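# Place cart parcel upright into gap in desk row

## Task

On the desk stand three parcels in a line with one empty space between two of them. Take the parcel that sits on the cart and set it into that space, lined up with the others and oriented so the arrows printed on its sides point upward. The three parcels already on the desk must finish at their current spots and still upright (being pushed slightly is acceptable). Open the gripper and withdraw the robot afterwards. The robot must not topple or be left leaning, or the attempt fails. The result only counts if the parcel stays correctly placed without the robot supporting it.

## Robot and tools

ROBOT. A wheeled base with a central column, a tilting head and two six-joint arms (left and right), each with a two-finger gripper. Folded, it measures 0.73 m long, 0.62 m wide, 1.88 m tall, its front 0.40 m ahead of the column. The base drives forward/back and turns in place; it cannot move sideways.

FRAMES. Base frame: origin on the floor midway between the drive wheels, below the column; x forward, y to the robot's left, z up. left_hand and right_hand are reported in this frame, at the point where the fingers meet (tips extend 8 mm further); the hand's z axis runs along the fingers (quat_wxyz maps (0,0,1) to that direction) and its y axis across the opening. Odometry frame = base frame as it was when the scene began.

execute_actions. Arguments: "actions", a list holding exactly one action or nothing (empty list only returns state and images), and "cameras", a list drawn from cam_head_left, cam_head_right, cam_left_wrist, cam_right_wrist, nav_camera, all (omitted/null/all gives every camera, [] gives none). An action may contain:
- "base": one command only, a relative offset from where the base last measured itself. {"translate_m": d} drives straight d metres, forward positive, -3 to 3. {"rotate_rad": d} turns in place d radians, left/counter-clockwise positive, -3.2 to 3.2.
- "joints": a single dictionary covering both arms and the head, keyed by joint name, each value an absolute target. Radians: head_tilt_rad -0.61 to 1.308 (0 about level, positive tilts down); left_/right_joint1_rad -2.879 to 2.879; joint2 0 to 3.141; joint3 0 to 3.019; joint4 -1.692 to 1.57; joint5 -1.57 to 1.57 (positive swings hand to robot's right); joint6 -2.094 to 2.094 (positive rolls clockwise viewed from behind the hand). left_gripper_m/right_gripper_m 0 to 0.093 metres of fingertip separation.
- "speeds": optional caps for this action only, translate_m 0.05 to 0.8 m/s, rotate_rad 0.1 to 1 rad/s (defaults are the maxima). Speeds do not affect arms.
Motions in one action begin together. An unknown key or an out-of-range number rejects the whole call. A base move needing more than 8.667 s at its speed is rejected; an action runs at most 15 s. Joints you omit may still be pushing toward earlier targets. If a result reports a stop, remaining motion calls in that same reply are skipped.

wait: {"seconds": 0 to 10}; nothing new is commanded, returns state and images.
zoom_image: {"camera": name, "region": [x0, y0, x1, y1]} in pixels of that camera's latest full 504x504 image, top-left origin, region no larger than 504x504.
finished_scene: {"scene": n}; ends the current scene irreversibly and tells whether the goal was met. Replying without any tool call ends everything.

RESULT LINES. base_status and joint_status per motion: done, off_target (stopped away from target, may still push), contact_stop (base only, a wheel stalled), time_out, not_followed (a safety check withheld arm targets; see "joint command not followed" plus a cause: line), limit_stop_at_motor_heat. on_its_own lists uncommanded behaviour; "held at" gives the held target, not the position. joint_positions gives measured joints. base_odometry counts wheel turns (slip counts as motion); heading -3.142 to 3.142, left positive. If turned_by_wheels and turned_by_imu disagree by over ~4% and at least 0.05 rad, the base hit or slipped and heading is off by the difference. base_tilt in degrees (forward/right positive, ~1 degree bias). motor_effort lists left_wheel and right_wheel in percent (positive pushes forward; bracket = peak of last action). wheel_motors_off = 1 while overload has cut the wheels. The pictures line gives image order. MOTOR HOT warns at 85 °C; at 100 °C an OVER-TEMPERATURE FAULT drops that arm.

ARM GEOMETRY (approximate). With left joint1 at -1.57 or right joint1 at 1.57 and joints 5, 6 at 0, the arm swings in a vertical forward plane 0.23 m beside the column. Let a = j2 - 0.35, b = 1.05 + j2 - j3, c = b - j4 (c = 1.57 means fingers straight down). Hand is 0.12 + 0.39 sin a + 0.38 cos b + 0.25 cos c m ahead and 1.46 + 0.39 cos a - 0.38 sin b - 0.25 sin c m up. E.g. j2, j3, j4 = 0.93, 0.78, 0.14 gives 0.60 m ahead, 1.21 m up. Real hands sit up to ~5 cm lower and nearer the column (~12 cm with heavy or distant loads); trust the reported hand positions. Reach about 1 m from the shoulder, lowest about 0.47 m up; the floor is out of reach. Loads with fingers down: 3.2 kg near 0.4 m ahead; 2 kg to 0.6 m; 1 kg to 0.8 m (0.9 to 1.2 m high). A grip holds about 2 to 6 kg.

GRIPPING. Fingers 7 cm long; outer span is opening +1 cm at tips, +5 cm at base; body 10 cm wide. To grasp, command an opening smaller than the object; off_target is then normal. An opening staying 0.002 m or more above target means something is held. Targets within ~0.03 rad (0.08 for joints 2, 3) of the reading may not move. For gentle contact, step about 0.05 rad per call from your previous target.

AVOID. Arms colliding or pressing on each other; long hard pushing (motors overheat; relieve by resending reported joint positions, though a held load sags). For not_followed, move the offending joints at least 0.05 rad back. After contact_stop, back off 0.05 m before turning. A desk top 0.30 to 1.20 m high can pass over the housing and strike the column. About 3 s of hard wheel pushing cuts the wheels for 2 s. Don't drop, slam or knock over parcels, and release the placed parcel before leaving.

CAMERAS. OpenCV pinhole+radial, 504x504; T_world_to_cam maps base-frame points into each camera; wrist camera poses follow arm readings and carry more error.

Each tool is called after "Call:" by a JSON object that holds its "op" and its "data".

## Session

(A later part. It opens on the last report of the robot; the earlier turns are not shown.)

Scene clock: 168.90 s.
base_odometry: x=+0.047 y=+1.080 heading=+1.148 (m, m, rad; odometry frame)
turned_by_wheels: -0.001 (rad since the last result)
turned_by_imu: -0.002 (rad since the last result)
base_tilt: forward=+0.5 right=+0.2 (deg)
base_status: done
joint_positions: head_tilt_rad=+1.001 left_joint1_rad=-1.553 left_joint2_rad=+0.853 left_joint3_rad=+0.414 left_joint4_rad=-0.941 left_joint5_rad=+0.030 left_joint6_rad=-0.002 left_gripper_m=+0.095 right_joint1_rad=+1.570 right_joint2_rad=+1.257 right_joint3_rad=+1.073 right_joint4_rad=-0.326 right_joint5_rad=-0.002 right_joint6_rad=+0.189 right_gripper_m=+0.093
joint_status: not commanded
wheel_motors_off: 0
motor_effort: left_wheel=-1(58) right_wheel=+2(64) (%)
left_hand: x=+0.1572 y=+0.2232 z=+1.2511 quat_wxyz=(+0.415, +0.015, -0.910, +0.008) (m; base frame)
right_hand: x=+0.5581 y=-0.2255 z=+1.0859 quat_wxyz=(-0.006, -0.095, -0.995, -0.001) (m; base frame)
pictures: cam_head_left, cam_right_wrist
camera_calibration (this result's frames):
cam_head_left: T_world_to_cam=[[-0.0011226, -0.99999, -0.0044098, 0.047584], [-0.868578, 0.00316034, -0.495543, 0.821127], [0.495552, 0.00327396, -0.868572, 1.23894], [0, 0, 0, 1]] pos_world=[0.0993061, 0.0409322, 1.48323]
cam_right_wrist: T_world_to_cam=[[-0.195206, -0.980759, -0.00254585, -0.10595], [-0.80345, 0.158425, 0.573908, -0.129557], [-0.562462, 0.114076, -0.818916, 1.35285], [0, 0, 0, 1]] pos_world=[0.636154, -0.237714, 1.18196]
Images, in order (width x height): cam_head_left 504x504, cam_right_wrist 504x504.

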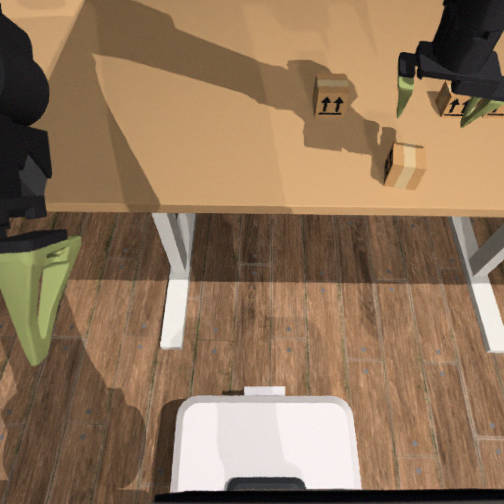

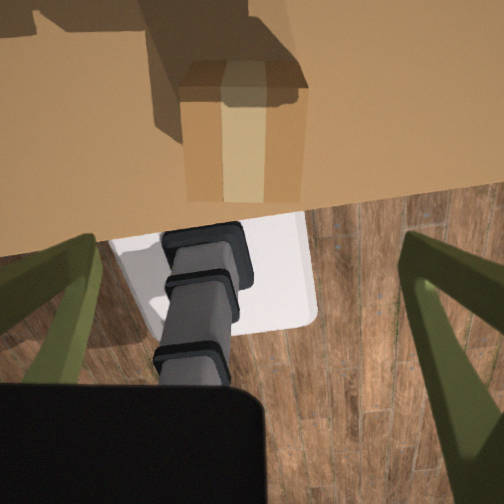

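Call:
{"op": "execute_actions", "data": {"actions": [{"joints":{"right_joint2_rad":1.565,"right_joint3_rad":1.29,"right_joint4_rad":-0.23}}], "cameras": ["cam_head_left","cam_right_wrist"]}}

Call:
{"op": "zoom_image", "data": {"camera": "cam_head_left", "region": [330,100,490,230]}}

Scene clock: 176.37 s.
base_odometry: x=+0.047 y=+1.080 heading=+1.148 (m, m, rad; odometry frame)
turned_by_wheels: +0.000 (rad since the last result)
turned_by_imu: +0.000 (rad since the last result)
base_tilt: forward=+0.4 right=+0.3 (deg)
base_status: not commanded
joint_positions: head_tilt_rad=+1.001 left_joint1_rad=-1.553 left_joint2_rad=+0.853 left_joint3_rad=+0.414 left_joint4_rad=-0.941 left_joint5_rad=+0.030 left_joint6_rad=-0.002 left_gripper_m=+0.095 right_joint1_rad=+1.570 right_joint2_rad=+1.579 right_joint3_rad=+1.280 right_joint4_rad=-0.229 right_joint5_rad=-0.002 right_joint6_rad=+0.189 right_gripper_m=+0.093
joint_status: all done
wheel_motors_off: 0
motor_effort: left_wheel=-2(2) right_wheel=+2(3) (%)
left_hand: x=+0.1572 y=+0.2232 z=+1.2511 quat_wxyz=(+0.415, +0.015, -0.910, +0.008) (m; base frame)
right_hand: x=+0.5712 y=-0.2255 z=+0.9657 quat_wxyz=(+0.002, -0.095, -0.996, -0.001) (m; base frame)
pictures: cam_head_left, cam_right_wrist
camera_calibration (this result's frames):
cam_head_left: T_world_to_cam=[[-0.0011226, -0.99999, -0.0044098, 0.047584], [-0.868578, 0.00316034, -0.495543, 0.821127], [0.495552, 0.00327396, -0.868572, 1.23894], [0, 0, 0, 1]] pos_world=[0.0993061, 0.0409322, 1.48323]
cam_right_wrist: T_world_to_cam=[[-0.195231, -0.980757, 0.000725134, -0.106929], [-0.793702, 0.15843, 0.587313, -0.068609], [-0.576126, 0.114086, -0.80936, 1.26037], [0, 0, 0, 1]] pos_world=[0.650802, -0.237793, 1.06047]
Images, in order (width x height): cam_head_left 504x504, cam_right_wrist 504x504.

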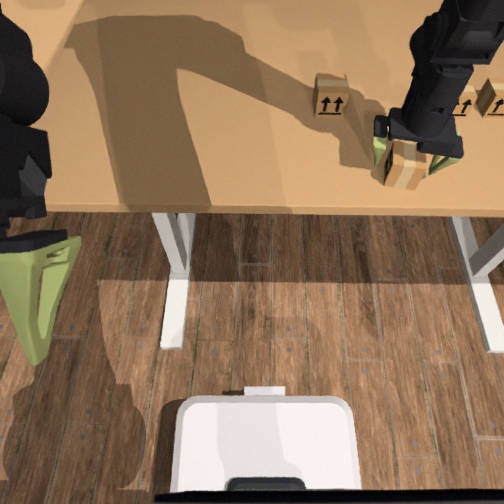

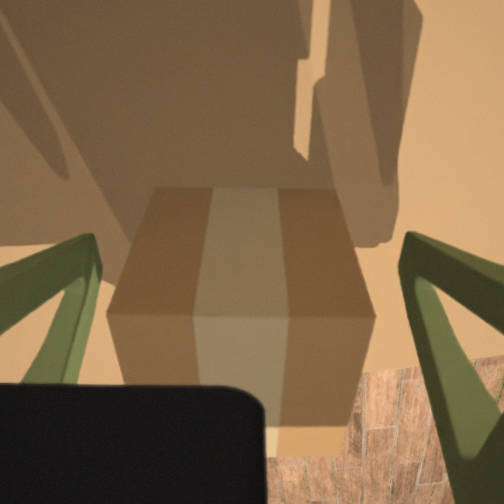

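Region (330, 100, 490, 230) of cam_head_left's 504x504 image, scaled by 3.150, with more detail than that image has; it fills the top 410 rows of this view, and the rest is white.

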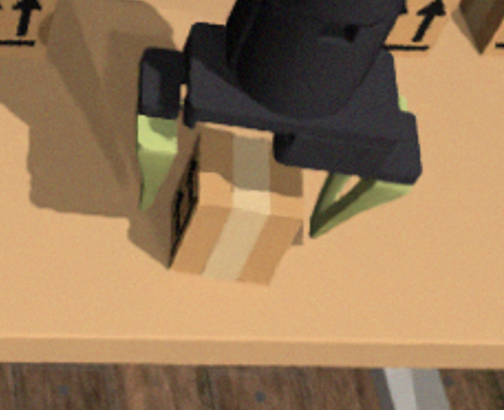

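Call:
{"op": "execute_actions", "data": {"actions": [{"base":{"translate_m":-0.008}}], "cameras": []}}

Call:
{"op": "execute_actions", "data": {"actions": [{"joints":{"right_gripper_m":0.03}}], "cameras": []}}

Call:
{"op": "execute_actions", "data": {"actions": [{"joints":{"right_joint2_rad":1.2,"right_joint3_rad":1.0,"right_joint6_rad":1.3}}], "cameras": ["cam_head_left","cam_right_wrist"]}}

Call:
{"op": "execute_actions", "data": {"actions": [{"base":{"translate_m":-0.33},"joints":{"right_joint4_rad":1.1,"right_joint6_rad":-0.01,"head_tilt_rad":0.75}}], "cameras": []}}

Call:
{"op": "execute_actions", "data": {"actions": [{"joints":{"right_joint2_rad":2.08,"right_joint3_rad":2.03,"right_joint4_rad":1.06}}], "cameras": ["cam_head_left","cam_right_wrist"]}}

Scene clock: 187.87 s.
base_odometry: x=+0.044 y=+1.073 heading=+1.148 (m, m, rad; odometry frame)
turned_by_wheels: +0.000 (rad since the last result)
turned_by_imu: +0.000 (rad since the last result)
base_tilt: forward=+0.6 right=+0.0 (deg)
base_status: done
joint_positions: head_tilt_rad=+1.001 left_joint1_rad=-1.553 left_joint2_rad=+0.853 left_joint3_rad=+0.410 left_joint4_rad=-0.941 left_joint5_rad=+0.030 left_joint6_rad=-0.002 left_gripper_m=+0.095 right_joint1_rad=+1.570 right_joint2_rad=+1.577 right_joint3_rad=+1.283 right_joint4_rad=-0.229 right_joint5_rad=-0.002 right_joint6_rad=+0.189 right_gripper_m=+0.093
joint_status: not commanded
wheel_motors_off: 0
motor_effort: left_wheel=-1(33) right_wheel=-1(38) (%)
left_hand: x=+0.1554 y=+0.2232 z=+1.2517 quat_wxyz=(+0.417, +0.015, -0.909, +0.008) (m; base frame)
right_hand: x=+0.5736 y=-0.2255 z=+0.9665 quat_wxyz=(+0.000, -0.095, -0.996, -0.001) (m; base frame)
pictures: none
No camera images: the call's "cameras" was empty. Leave "cameras" out to get every camera's image.

Scene clock: 188.50 s.
base_odometry: x=+0.044 y=+1.073 heading=+1.148 (m, m, rad; odometry frame)
turned_by_wheels: +0.000 (rad since the last result)
turned_by_imu: +0.000 (rad since the last result)
base_tilt: forward=+0.6 right=+0.2 (deg)
base_status: not commanded
joint_positions: head_tilt_rad=+1.001 left_joint1_rad=-1.553 left_joint2_rad=+0.853 left_joint3_rad=+0.410 left_joint4_rad=-0.941 left_joint5_rad=+0.030 left_joint6_rad=-0.002 left_gripper_m=+0.095 right_joint1_rad=+1.570 right_joint2_rad=+1.577 right_joint3_rad=+1.283 right_joint4_rad=-0.229 right_joint5_rad=-0.002 right_joint6_rad=+0.190 right_gripper_m=+0.054
joint_status: right_gripper_m off_target (ended at +0.054, target +0.030)
wheel_motors_off: 0
motor_effort: left_wheel=-1(1) right_wheel=+0(1) (%)
left_hand: x=+0.1554 y=+0.2232 z=+1.2517 quat_wxyz=(+0.417, +0.015, -0.909, +0.008) (m; base frame)
right_hand: x=+0.5736 y=-0.2257 z=+0.9665 quat_wxyz=(+0.000, -0.095, -0.995, +0.000) (m; base frame)
pictures: none
No camera images: the call's "cameras" was empty. Leave "cameras" out to get every camera's image.

Scene clock: 190.00 s.
base_odometry: x=+0.044 y=+1.073 heading=+1.148 (m, m, rad; odometry frame)
turned_by_wheels: +0.000 (rad since the last result)
turned_by_imu: +0.000 (rad since the last result)
base_tilt: forward=+0.5 right=+0.1 (deg)
base_status: not commanded
joint_positions: head_tilt_rad=+1.001 left_joint1_rad=-1.553 left_joint2_rad=+0.853 left_joint3_rad=+0.410 left_joint4_rad=-0.941 left_joint5_rad=+0.030 left_joint6_rad=-0.002 left_gripper_m=+0.095 right_joint1_rad=+1.570 right_joint2_rad=+1.185 right_joint3_rad=+0.997 right_joint4_rad=-0.229 right_joint5_rad=-0.002 right_joint6_rad=+1.288 right_gripper_m=+0.054
joint_status: all done
wheel_motors_off: 0
motor_effort: left_wheel=-1(1) right_wheel=+0(0) (%)
left_hand: x=+0.1554 y=+0.2232 z=+1.2517 quat_wxyz=(+0.417, +0.015, -0.909, +0.008) (m; base frame)
right_hand: x=+0.5618 y=-0.2256 z=+1.1080 quat_wxyz=(-0.042, -0.600, -0.798, -0.032) (m; base frame)
pictures: cam_head_left, cam_right_wrist
camera_calibration (this result's frames):
cam_head_left: T_world_to_cam=[[-0.00112381, -0.99999, -0.00440949, 0.0475836], [-0.868714, 0.00316034, -0.495305, 0.820767], [0.495314, 0.00327396, -0.868708, 1.23916], [0, 0, 0, 1]] pos_world=[0.0992906, 0.0409322, 1.48321]
cam_right_wrist: T_world_to_cam=[[-0.957092, -0.271875, -0.100295, 0.590972], [-0.280338, 0.781017, 0.558053, -0.275168], [-0.0733883, 0.562224, -0.823722, 1.20473], [0, 0, 0, 1]] pos_world=[0.576887, -0.301746, 1.20519]
Images, in order (width x height): cam_head_left 504x504, cam_right_wrist 504x504.

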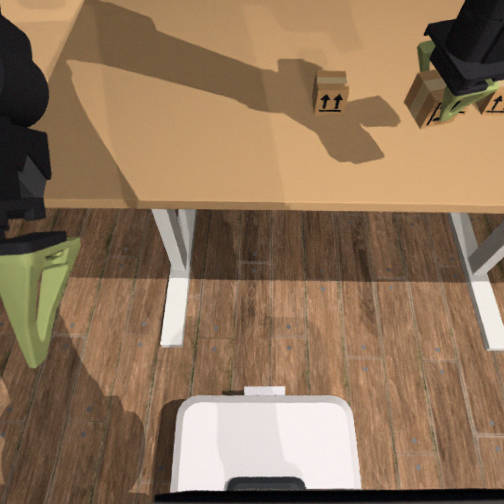

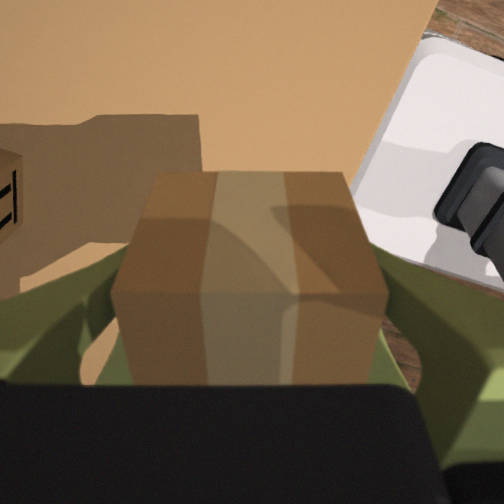

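Scene clock: 192.20 s.
base_odometry: x=-0.091 y=+0.772 heading=+1.147 (m, m, rad; odometry frame)
turned_by_wheels: -0.001 (rad since the last result)
turned_by_imu: -0.001 (rad since the last result)
base_tilt: forward=+0.5 right=+0.2 (deg)
base_status: done
joint_positions: head_tilt_rad=+0.766 left_joint1_rad=-1.553 left_joint2_rad=+0.853 left_joint3_rad=+0.410 left_joint4_rad=-0.941 left_joint5_rad=+0.030 left_joint6_rad=-0.002 left_gripper_m=+0.095 right_joint1_rad=+1.570 right_joint2_rad=+1.188 right_joint3_rad=+0.992 right_joint4_rad=+1.080 right_joint5_rad=-0.002 right_joint6_rad=+0.001 right_gripper_m=+0.054
joint_status: all done
wheel_motors_off: 0
motor_effort: left_wheel=-2(38) right_wheel=+1(65) (%)
left_hand: x=+0.1550 y=+0.2232 z=+1.2518 quat_wxyz=(+0.417, +0.015, -0.909, +0.008) (m; base frame)
right_hand: x=+0.7765 y=-0.2255 z=+1.3109 quat_wxyz=(-0.647, +0.000, -0.762, -0.001) (m; base frame)
pictures: none
No camera images: the call's "cameras" was empty. Leave "cameras" out to get every camera's image.

Scene clock: 193.83 s.
base_odometry: x=-0.091 y=+0.772 heading=+1.147 (m, m, rad; odometry frame)
turned_by_wheels: +0.000 (rad since the last result)
turned_by_imu: +0.000 (rad since the last result)
base_tilt: forward=+0.4 right=+0.1 (deg)
base_status: not commanded
joint_positions: head_tilt_rad=+0.766 left_joint1_rad=-1.553 left_joint2_rad=+0.853 left_joint3_rad=+0.410 left_joint4_rad=-0.941 left_joint5_rad=+0.030 left_joint6_rad=-0.002 left_gripper_m=+0.095 right_joint1_rad=+1.570 right_joint2_rad=+2.094 right_joint3_rad=+2.008 right_joint4_rad=+1.059 right_joint5_rad=-0.002 right_joint6_rad=+0.001 right_gripper_m=+0.054
joint_status: all done
wheel_motors_off: 0
motor_effort: left_wheel=-3(3) right_wheel=+0(1) (%)
left_hand: x=+0.1550 y=+0.2232 z=+1.2518 quat_wxyz=(+0.417, +0.015, -0.909, +0.008) (m; base frame)
right_hand: x=+0.9098 y=-0.2257 z=+1.0238 quat_wxyz=(-0.680, +0.000, -0.733, -0.001) (m; base frame)
pictures: cam_head_left, cam_right_wrist
camera_calibration (this result's frames):
cam_head_left: T_world_to_cam=[[-0.000064675, -0.99999, -0.00454998, 0.047747], [-0.729279, 0.00316034, -0.684209, 1.10471], [0.684217, 0.00327396, -0.729271, 1.01499], [0, 0, 0, 1]] pos_world=[0.111173, 0.0409322, 1.49627]
cam_right_wrist: T_world_to_cam=[[-0.00101055, -0.999972, -0.00743299, -0.213759], [-0.642641, 0.00634432, -0.766141, 1.37996], [0.766167, 0.00400252, -0.642629, 0.0857705], [0, 0, 0, 1]] pos_world=[0.820891, -0.222851, 1.11078]
Images, in order (width x height): cam_head_left 504x504, cam_right_wrist 504x504.

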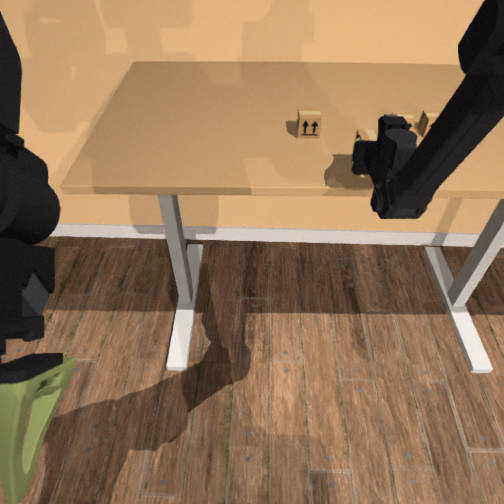

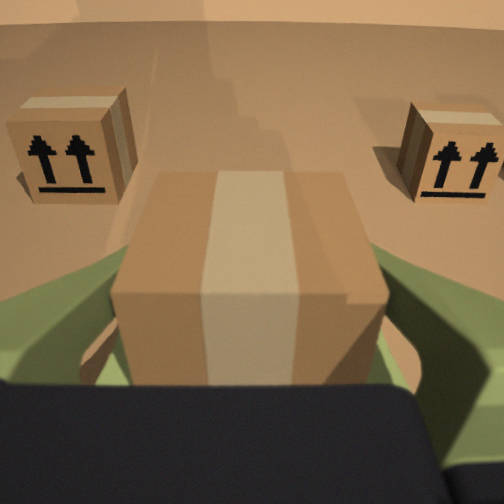

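Call:
{"op": "execute_actions", "data": {"actions": [{"base":{"translate_m":0.19},"speeds":{"translate_m":0.2},"joints":{"right_joint2_rad":2.17,"right_joint3_rad":2.12}}], "cameras": ["cam_head_left","cam_right_wrist"]}}

Scene clock: 212.07 s.
base_odometry: x=-0.013 y=+0.945 heading=+1.146 (m, m, rad; odometry frame)
turned_by_wheels: -0.001 (rad since the last result)
turned_by_imu: -0.001 (rad since the last result)
base_tilt: forward=+0.6 right=+0.1 (deg)
base_status: done
joint_positions: head_tilt_rad=+0.766 left_joint1_rad=-1.553 left_joint2_rad=+0.853 left_joint3_rad=+0.412 left_joint4_rad=-0.941 left_joint5_rad=+0.030 left_joint6_rad=-0.002 left_gripper_m=+0.095 right_joint1_rad=+1.570 right_joint2_rad=+2.161 right_joint3_rad=+2.097 right_joint4_rad=+1.059 right_joint5_rad=-0.002 right_joint6_rad=+0.001 right_gripper_m=+0.054
joint_status: all done
wheel_motors_off: 0
motor_effort: left_wheel=-1(55) right_wheel=+1(38) (%)
left_hand: x=+0.1562 y=+0.2232 z=+1.2514 quat_wxyz=(+0.416, +0.015, -0.909, +0.008) (m; base frame)
right_hand: x=+0.9122 y=-0.2255 z=+1.0076 quat_wxyz=(-0.688, +0.000, -0.726, -0.001) (m; base frame)
pictures: cam_head_left, cam_right_wrist
camera_calibration (this result's frames):
cam_head_left: T_world_to_cam=[[-0.0000638447, -0.99999, -0.00455, 0.0477469], [-0.729154, 0.00316034, -0.684342, 1.10491], [0.68435, 0.00327396, -0.729147, 1.01479], [0, 0, 0, 1]] pos_world=[0.111181, 0.0409322, 1.49628]
cam_right_wrist: T_world_to_cam=[[-0.000644751, -0.99997, -0.00777574, -0.213569], [-0.625832, 0.00646824, -0.779931, 1.36774], [0.779957, 0.00436345, -0.625818, 0.0440593], [0, 0, 0, 1]] pos_world=[0.821471, -0.222601, 1.09265]
Images, in order (width x height): cam_head_left 504x504, cam_right_wrist 504x504.

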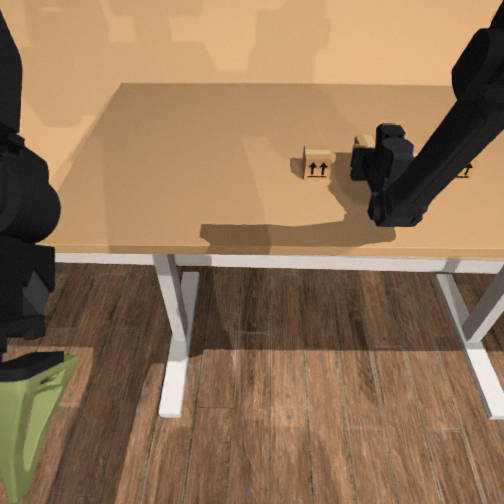

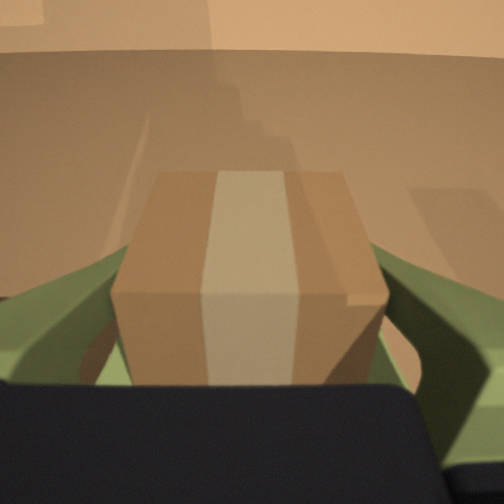

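Call:
{"op": "execute_actions", "data": {"actions": [{"base":{"translate_m":-0.022},"joints":{"right_joint2_rad":2.22,"right_joint3_rad":2.17,"right_joint4_rad":1.03}}], "cameras": ["cam_head_left","cam_right_wrist"]}}

Call:
{"op": "zoom_image", "data": {"camera": "cam_head_left", "region": [280,110,480,260]}}

Scene clock: 222.90 s.
base_odometry: x=-0.022 y=+0.925 heading=+1.148 (m, m, rad; odometry frame)
turned_by_wheels: +0.002 (rad since the last result)
turned_by_imu: +0.002 (rad since the last result)
base_tilt: forward=+0.8 right=+0.2 (deg)
base_status: done
joint_positions: head_tilt_rad=+0.765 left_joint1_rad=-1.553 left_joint2_rad=+0.853 left_joint3_rad=+0.411 left_joint4_rad=-0.941 left_joint5_rad=+0.030 left_joint6_rad=-0.002 left_gripper_m=+0.095 right_joint1_rad=+1.570 right_joint2_rad=+2.213 right_joint3_rad=+2.151 right_joint4_rad=+1.034 right_joint5_rad=-0.002 right_joint6_rad=+0.001 right_gripper_m=+0.054
joint_status: all done
wheel_motors_off: 0
motor_effort: left_wheel=+1(51) right_wheel=-1(47) (%)
left_hand: x=+0.1559 y=+0.2232 z=+1.2516 quat_wxyz=(+0.416, +0.015, -0.909, +0.008) (m; base frame)
right_hand: x=+0.9076 y=-0.2255 z=+0.9838 quat_wxyz=(-0.680, +0.000, -0.733, -0.001) (m; base frame)
pictures: cam_head_left, cam_right_wrist
camera_calibration (this result's frames):
cam_head_left: T_world_to_cam=[[-0.0000630555, -0.99999, -0.00455001, 0.0477469], [-0.729035, 0.00316034, -0.684469, 1.1051], [0.684476, 0.00327396, -0.729028, 1.0146], [0, 0, 0, 1]] pos_world=[0.111189, 0.0409322, 1.49629]
cam_right_wrist: T_world_to_cam=[[-0.000816752, -0.99997, -0.0077636, -0.213619], [-0.64235, 0.00647474, -0.766384, 1.34796], [0.766411, 0.004361, -0.642335, 0.0612712], [0, 0, 0, 1]] pos_world=[0.818727, -0.222607, 1.07075]
Images, in order (width x height): cam_head_left 504x504, cam_right_wrist 504x504.

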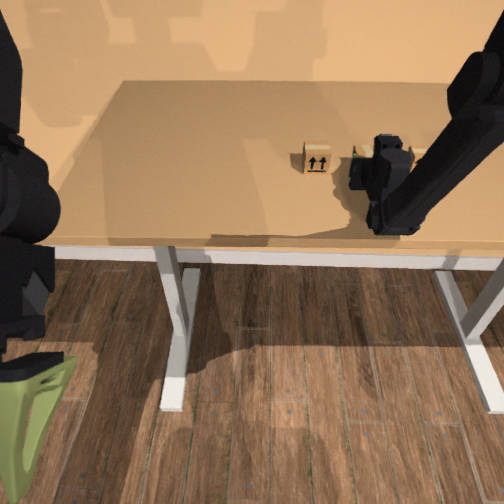

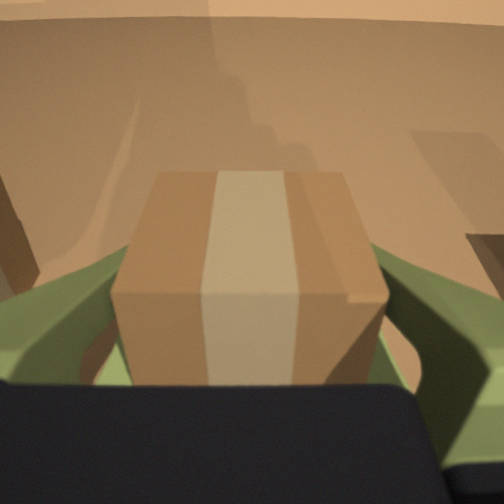

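Region (280, 110, 480, 260) of cam_head_left's 504x504 image, scaled by 2.520, with more detail than that image has; it fills the top 378 rows of this view, and the rest is white.

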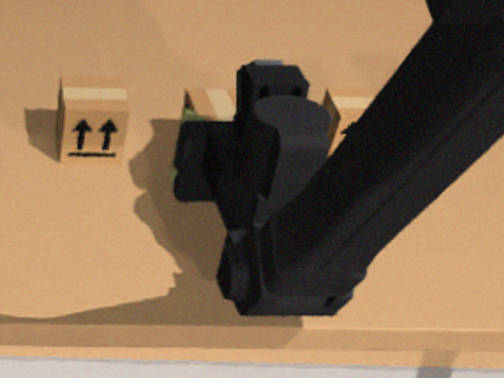

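Call:
{"op": "execute_actions", "data": {"actions": [{"base":{"translate_m":0.025},"joints":{"right_joint2_rad":2.26,"right_joint3_rad":2.21,"right_joint4_rad":1.0}}], "cameras": ["cam_head_left","cam_right_wrist"]}}

Call:
{"op": "zoom_image", "data": {"camera": "cam_head_left", "region": [280,110,480,260]}}

Scene clock: 231.77 s.
base_odometry: x=-0.012 y=+0.948 heading=+1.147 (m, m, rad; odometry frame)
turned_by_wheels: -0.001 (rad since the last result)
turned_by_imu: -0.001 (rad since the last result)
base_tilt: forward=+0.6 right=+0.1 (deg)
base_status: done
joint_positions: head_tilt_rad=+0.765 left_joint1_rad=-1.553 left_joint2_rad=+0.853 left_joint3_rad=+0.414 left_joint4_rad=-0.941 left_joint5_rad=+0.030 left_joint6_rad=-0.002 left_gripper_m=+0.095 right_joint1_rad=+1.570 right_joint2_rad=+2.230 right_joint3_rad=+2.193 right_joint4_rad=+1.010 right_joint5_rad=-0.002 right_joint6_rad=+0.001 right_gripper_m=+0.054
joint_status: all done
wheel_motors_off: 0
motor_effort: left_wheel=-1(40) right_wheel=+1(58) (%)
left_hand: x=+0.1569 y=+0.2232 z=+1.2512 quat_wxyz=(+0.416, +0.015, -0.909, +0.008) (m; base frame)
right_hand: x=+0.9139 y=-0.2255 z=+0.9818 quat_wxyz=(-0.680, +0.000, -0.733, -0.001) (m; base frame)
pictures: cam_head_left, cam_right_wrist
camera_calibration (this result's frames):
cam_head_left: T_world_to_cam=[[-0.0000616299, -0.99999, -0.00455003, 0.0477469], [-0.728821, 0.00316034, -0.684697, 1.10544], [0.684705, 0.00327396, -0.728813, 1.01426], [0, 0, 0, 1]] pos_world=[0.111202, 0.0409322, 1.49631]
cam_right_wrist: T_world_to_cam=[[-0.000816752, -0.99997, -0.0077636, -0.213631], [-0.64235, 0.00647474, -0.766384, 1.35045], [0.766411, 0.004361, -0.642335, 0.0551209], [0, 0, 0, 1]] pos_world=[0.825042, -0.222609, 1.06871]
Images, in order (width x height): cam_head_left 504x504, cam_right_wrist 504x504.

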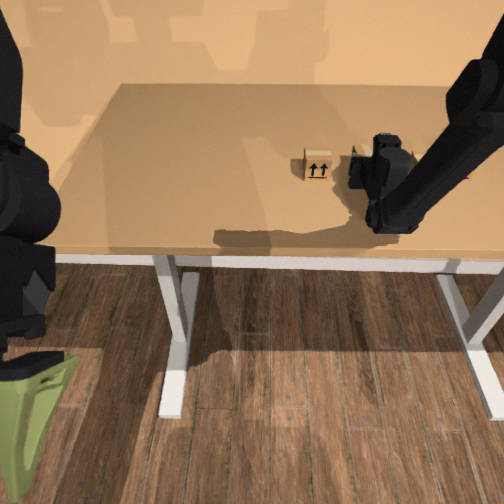

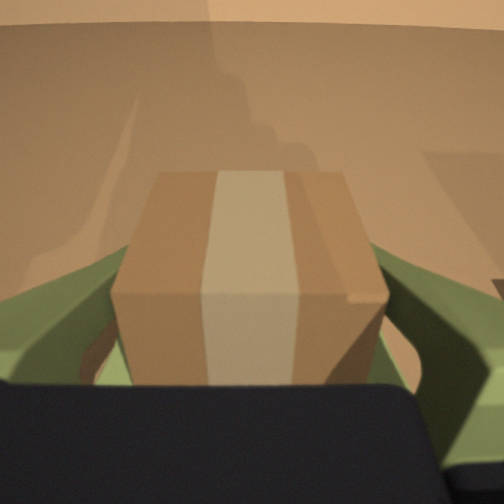

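Region (280, 110, 480, 260) of cam_head_left's 504x504 image, scaled by 2.520, with more detail than that image has; it fills the top 378 rows of this view, and the rest is white.

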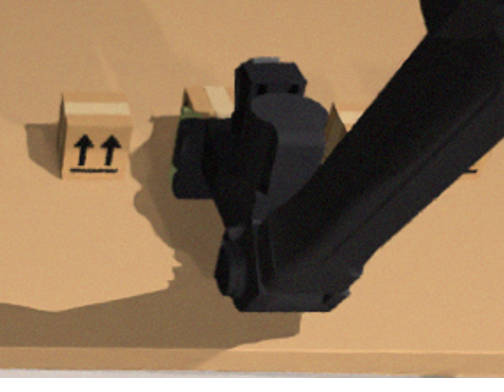

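Call:
{"op": "execute_actions", "data": {"actions": [{"base":{"translate_m":-0.015},"joints":{"right_joint2_rad":2.22,"right_joint3_rad":2.19,"right_joint4_rad":0.93}}], "cameras": ["cam_head_left","cam_right_wrist"]}}

Call:
{"op": "zoom_image", "data": {"camera": "cam_head_left", "region": [280,110,480,260]}}

Scene clock: 239.90 s.
base_odometry: x=-0.018 y=+0.934 heading=+1.148 (m, m, rad; odometry frame)
turned_by_wheels: +0.001 (rad since the last result)
turned_by_imu: +0.002 (rad since the last result)
base_tilt: forward=+0.5 right=+0.2 (deg)
base_status: done
joint_positions: head_tilt_rad=+0.765 left_joint1_rad=-1.553 left_joint2_rad=+0.853 left_joint3_rad=+0.411 left_joint4_rad=-0.941 left_joint5_rad=+0.030 left_joint6_rad=-0.002 left_gripper_m=+0.095 right_joint1_rad=+1.570 right_joint2_rad=+2.213 right_joint3_rad=+2.193 right_joint4_rad=+0.954 right_joint5_rad=-0.002 right_joint6_rad=+0.001 right_gripper_m=+0.054
joint_status: all done
wheel_motors_off: 0
motor_effort: left_wheel=+1(42) right_wheel=-1(45) (%)
left_hand: x=+0.1558 y=+0.2232 z=+1.2515 quat_wxyz=(+0.416, +0.015, -0.909, +0.008) (m; base frame)
right_hand: x=+0.9208 y=-0.2255 z=+0.9817 quat_wxyz=(-0.666, +0.000, -0.746, -0.001) (m; base frame)
pictures: cam_head_left, cam_right_wrist
camera_calibration (this result's frames):
cam_head_left: T_world_to_cam=[[-0.0000616297, -0.99999, -0.00455003, 0.0477469], [-0.728821, 0.00316034, -0.684697, 1.10544], [0.684705, 0.00327396, -0.728813, 1.01426], [0, 0, 0, 1]] pos_world=[0.111202, 0.0409322, 1.49631]
cam_right_wrist: T_world_to_cam=[[-0.00112922, -0.999969, -0.00773206, -0.21337], [-0.671676, 0.0064867, -0.740816, 1.35668], [0.740844, 0.0043569, -0.671663, 0.102136], [0, 0, 0, 1]] pos_world=[0.835339, -0.222609, 1.072]
Images, in order (width x height): cam_head_left 504x504, cam_right_wrist 504x504.

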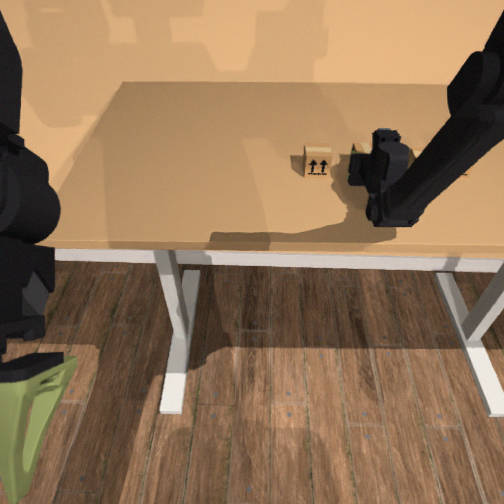

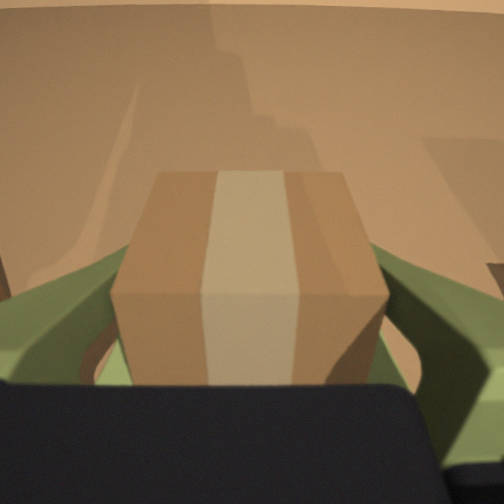

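Region (280, 110, 480, 260) of cam_head_left's 504x504 image, scaled by 2.520, with more detail than that image has; it fills the top 378 rows of this view, and the rest is white.

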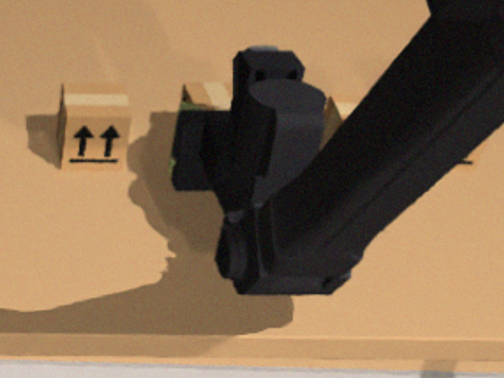

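The parcel is resting on the desk. I'll back up a little more and release it.

Call:
{"op": "execute_actions", "data": {"actions": [{"base":{"translate_m":-0.012}}], "cameras": []}}

Call:
{"op": "execute_actions", "data": {"actions": [{"joints":{"right_gripper_m":0.08,"right_joint4_rad":0.96}}], "cameras": ["cam_right_wrist"]}}

Call:
{"op": "execute_actions", "data": {"actions": [{"base":{"translate_m":-0.15},"speeds":{"translate_m":0.2}}], "cameras": ["cam_head_left","cam_right_wrist"]}}

Scene clock: 249.50 s.
base_odometry: x=-0.023 y=+0.923 heading=+1.149 (m, m, rad; odometry frame)
turned_by_wheels: +0.001 (rad since the last result)
turned_by_imu: +0.002 (rad since the last result)
base_tilt: forward=+0.6 right=+0.2 (deg)
base_status: done
joint_positions: head_tilt_rad=+0.765 left_joint1_rad=-1.553 left_joint2_rad=+0.853 left_joint3_rad=+0.410 left_joint4_rad=-0.941 left_joint5_rad=+0.030 left_joint6_rad=-0.002 left_gripper_m=+0.095 right_joint1_rad=+1.570 right_joint2_rad=+2.212 right_joint3_rad=+2.193 right_joint4_rad=+0.952 right_joint5_rad=-0.002 right_joint6_rad=+0.001 right_gripper_m=+0.054
joint_status: not commanded
wheel_motors_off: 0
motor_effort: left_wheel=+0(43) right_wheel=-1(53) (%)
left_hand: x=+0.1552 y=+0.2232 z=+1.2517 quat_wxyz=(+0.417, +0.015, -0.909, +0.008) (m; base frame)
right_hand: x=+0.9209 y=-0.2255 z=+0.9814 quat_wxyz=(-0.665, +0.000, -0.747, -0.001) (m; base frame)
pictures: none
No camera images: the call's "cameras" was empty. Leave "cameras" out to get every camera's image.

Scene clock: 250.10 s.
base_odometry: x=-0.023 y=+0.923 heading=+1.149 (m, m, rad; odometry frame)
turned_by_wheels: +0.000 (rad since the last result)
turned_by_imu: +0.000 (rad since the last result)
base_tilt: forward=+0.6 right=+0.2 (deg)
base_status: not commanded
joint_positions: head_tilt_rad=+0.765 left_joint1_rad=-1.553 left_joint2_rad=+0.853 left_joint3_rad=+0.410 left_joint4_rad=-0.941 left_joint5_rad=+0.030 left_joint6_rad=-0.002 left_gripper_m=+0.095 right_joint1_rad=+1.570 right_joint2_rad=+2.212 right_joint3_rad=+2.187 right_joint4_rad=+0.956 right_joint5_rad=-0.002 right_joint6_rad=+0.001 right_gripper_m=+0.080
joint_status: all done
wheel_motors_off: 0
motor_effort: left_wheel=+1(1) right_wheel=-2(1) (%)
left_hand: x=+0.1552 y=+0.2232 z=+1.2517 quat_wxyz=(+0.417, +0.015, -0.909, +0.008) (m; base frame)
right_hand: x=+0.9190 y=-0.2255 z=+0.9801 quat_wxyz=(-0.665, +0.000, -0.747, -0.001) (m; base frame)
pictures: cam_right_wrist
camera_calibration (this result's frames):
cam_right_wrist: T_world_to_cam=[[-0.00115367, -0.999969, -0.00772907, -0.213365], [-0.673934, 0.00648765, -0.738763, 1.35433], [0.738791, 0.0043566, -0.673921, 0.106528], [0, 0, 0, 1]] pos_world=[0.833782, -0.222609, 1.07067]
Images, in order (width x height): cam_right_wrist 504x504.

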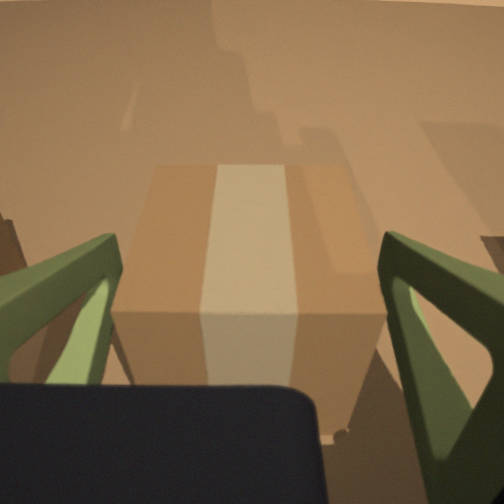

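Scene clock: 251.77 s.
base_odometry: x=-0.084 y=+0.786 heading=+1.149 (m, m, rad; odometry frame)
turned_by_wheels: -0.001 (rad since the last result)
turned_by_imu: +0.000 (rad since the last result)
base_tilt: forward=+0.4 right=+0.1 (deg)
base_status: done
joint_positions: head_tilt_rad=+0.765 left_joint1_rad=-1.553 left_joint2_rad=+0.853 left_joint3_rad=+0.411 left_joint4_rad=-0.941 left_joint5_rad=+0.030 left_joint6_rad=-0.002 left_gripper_m=+0.095 right_joint1_rad=+1.570 right_joint2_rad=+2.212 right_joint3_rad=+2.182 right_joint4_rad=+0.956 right_joint5_rad=-0.002 right_joint6_rad=+0.001 right_gripper_m=+0.080
joint_status: not commanded
wheel_motors_off: 0
motor_effort: left_wheel=-1(24) right_wheel=+0(67) (%)
left_hand: x=+0.1557 y=+0.2232 z=+1.2516 quat_wxyz=(+0.416, +0.015, -0.909, +0.008) (m; base frame)
right_hand: x=+0.9171 y=-0.2255 z=+0.9780 quat_wxyz=(-0.663, +0.000, -0.749, -0.001) (m; base frame)
pictures: cam_head_left, cam_right_wrist
camera_calibration (this result's frames):
cam_head_left: T_world_to_cam=[[-0.0000616293, -0.99999, -0.00455003, 0.0477469], [-0.728821, 0.00316034, -0.684697, 1.10544], [0.684705, 0.00327396, -0.728813, 1.01426], [0, 0, 0, 1]] pos_world=[0.111202, 0.0409322, 1.49631]
cam_right_wrist: T_world_to_cam=[[-0.00119338, -0.999969, -0.00772406, -0.213353], [-0.677589, 0.00648919, -0.735412, 1.35163], [0.73544, 0.00435611, -0.677576, 0.113091], [0, 0, 0, 1]] pos_world=[0.832421, -0.22261, 1.06898]
Images, in order (width x height): cam_head_left 504x504, cam_right_wrist 504x504.

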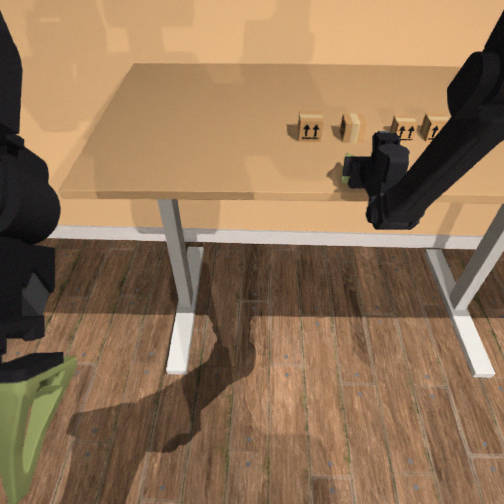

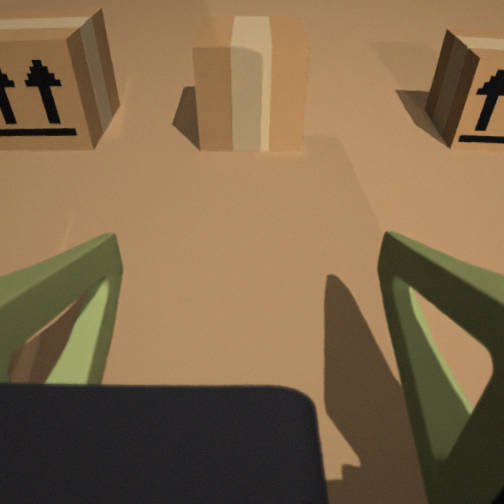

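Aligned.

Call:
{"op": "execute_actions", "data": {"actions": [{"base":{"translate_m":-0.3},"joints":{"right_joint2_rad":0.9,"right_joint3_rad":0.6,"right_joint4_rad":0}}], "cameras": ["cam_head_left"]}}

Call:
{"op": "zoom_image", "data": {"camera": "cam_head_left", "region": [280,50,420,120]}}

Scene clock: 262.90 s.
base_odometry: x=-0.207 y=+0.513 heading=+1.148 (m, m, rad; odometry frame)
turned_by_wheels: -0.001 (rad since the last result)
turned_by_imu: -0.001 (rad since the last result)
base_tilt: forward=+0.6 right=+0.2 (deg)
base_status: done
joint_positions: head_tilt_rad=+0.765 left_joint1_rad=-1.553 left_joint2_rad=+0.852 left_joint3_rad=+0.409 left_joint4_rad=-0.941 left_joint5_rad=+0.030 left_joint6_rad=-0.002 left_gripper_m=+0.095 right_joint1_rad=+1.570 right_joint2_rad=+0.916 right_joint3_rad=+0.588 right_joint4_rad=+0.000 right_joint5_rad=-0.002 right_joint6_rad=+0.002 right_gripper_m=+0.080
joint_status: all done
wheel_motors_off: 0
motor_effort: left_wheel=-1(48) right_wheel=+1(55) (%)
left_hand: x=+0.1549 y=+0.2232 z=+1.2519 quat_wxyz=(+0.417, +0.015, -0.909, +0.008) (m; base frame)
right_hand: x=+0.4535 y=-0.2253 z=+1.1642 quat_wxyz=(-0.098, -0.001, -0.995, -0.001) (m; base frame)
pictures: cam_head_left
camera_calibration (this result's frames):
cam_head_left: T_world_to_cam=[[-0.0000616224, -0.99999, -0.00455003, 0.0477469], [-0.72882, 0.00316034, -0.684698, 1.10544], [0.684706, 0.00327396, -0.728812, 1.01425], [0, 0, 0, 1]] pos_world=[0.111202, 0.0409322, 1.49631]
Images, in order (width x height): cam_head_left 504x504.

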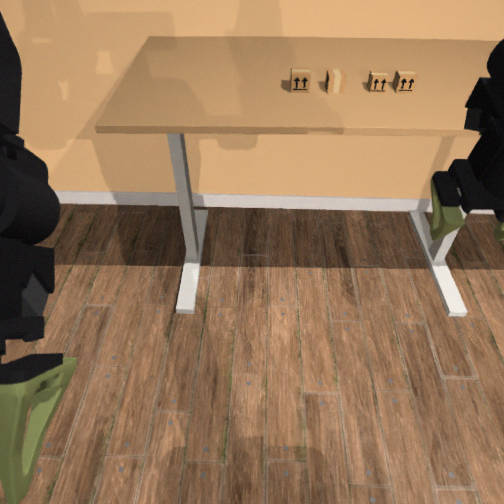

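Region (280, 50, 420, 120) of cam_head_left's 504x504 image, scaled by 3.600, with more detail than that image has.

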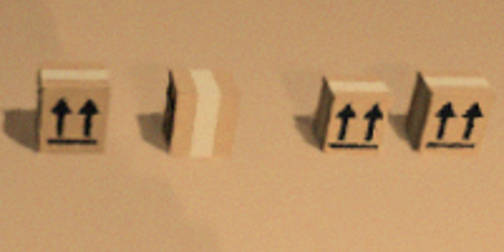

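Call:
{"op": "finished_scene", "data": {"scene": 2}}

The scene is finished: the task was done.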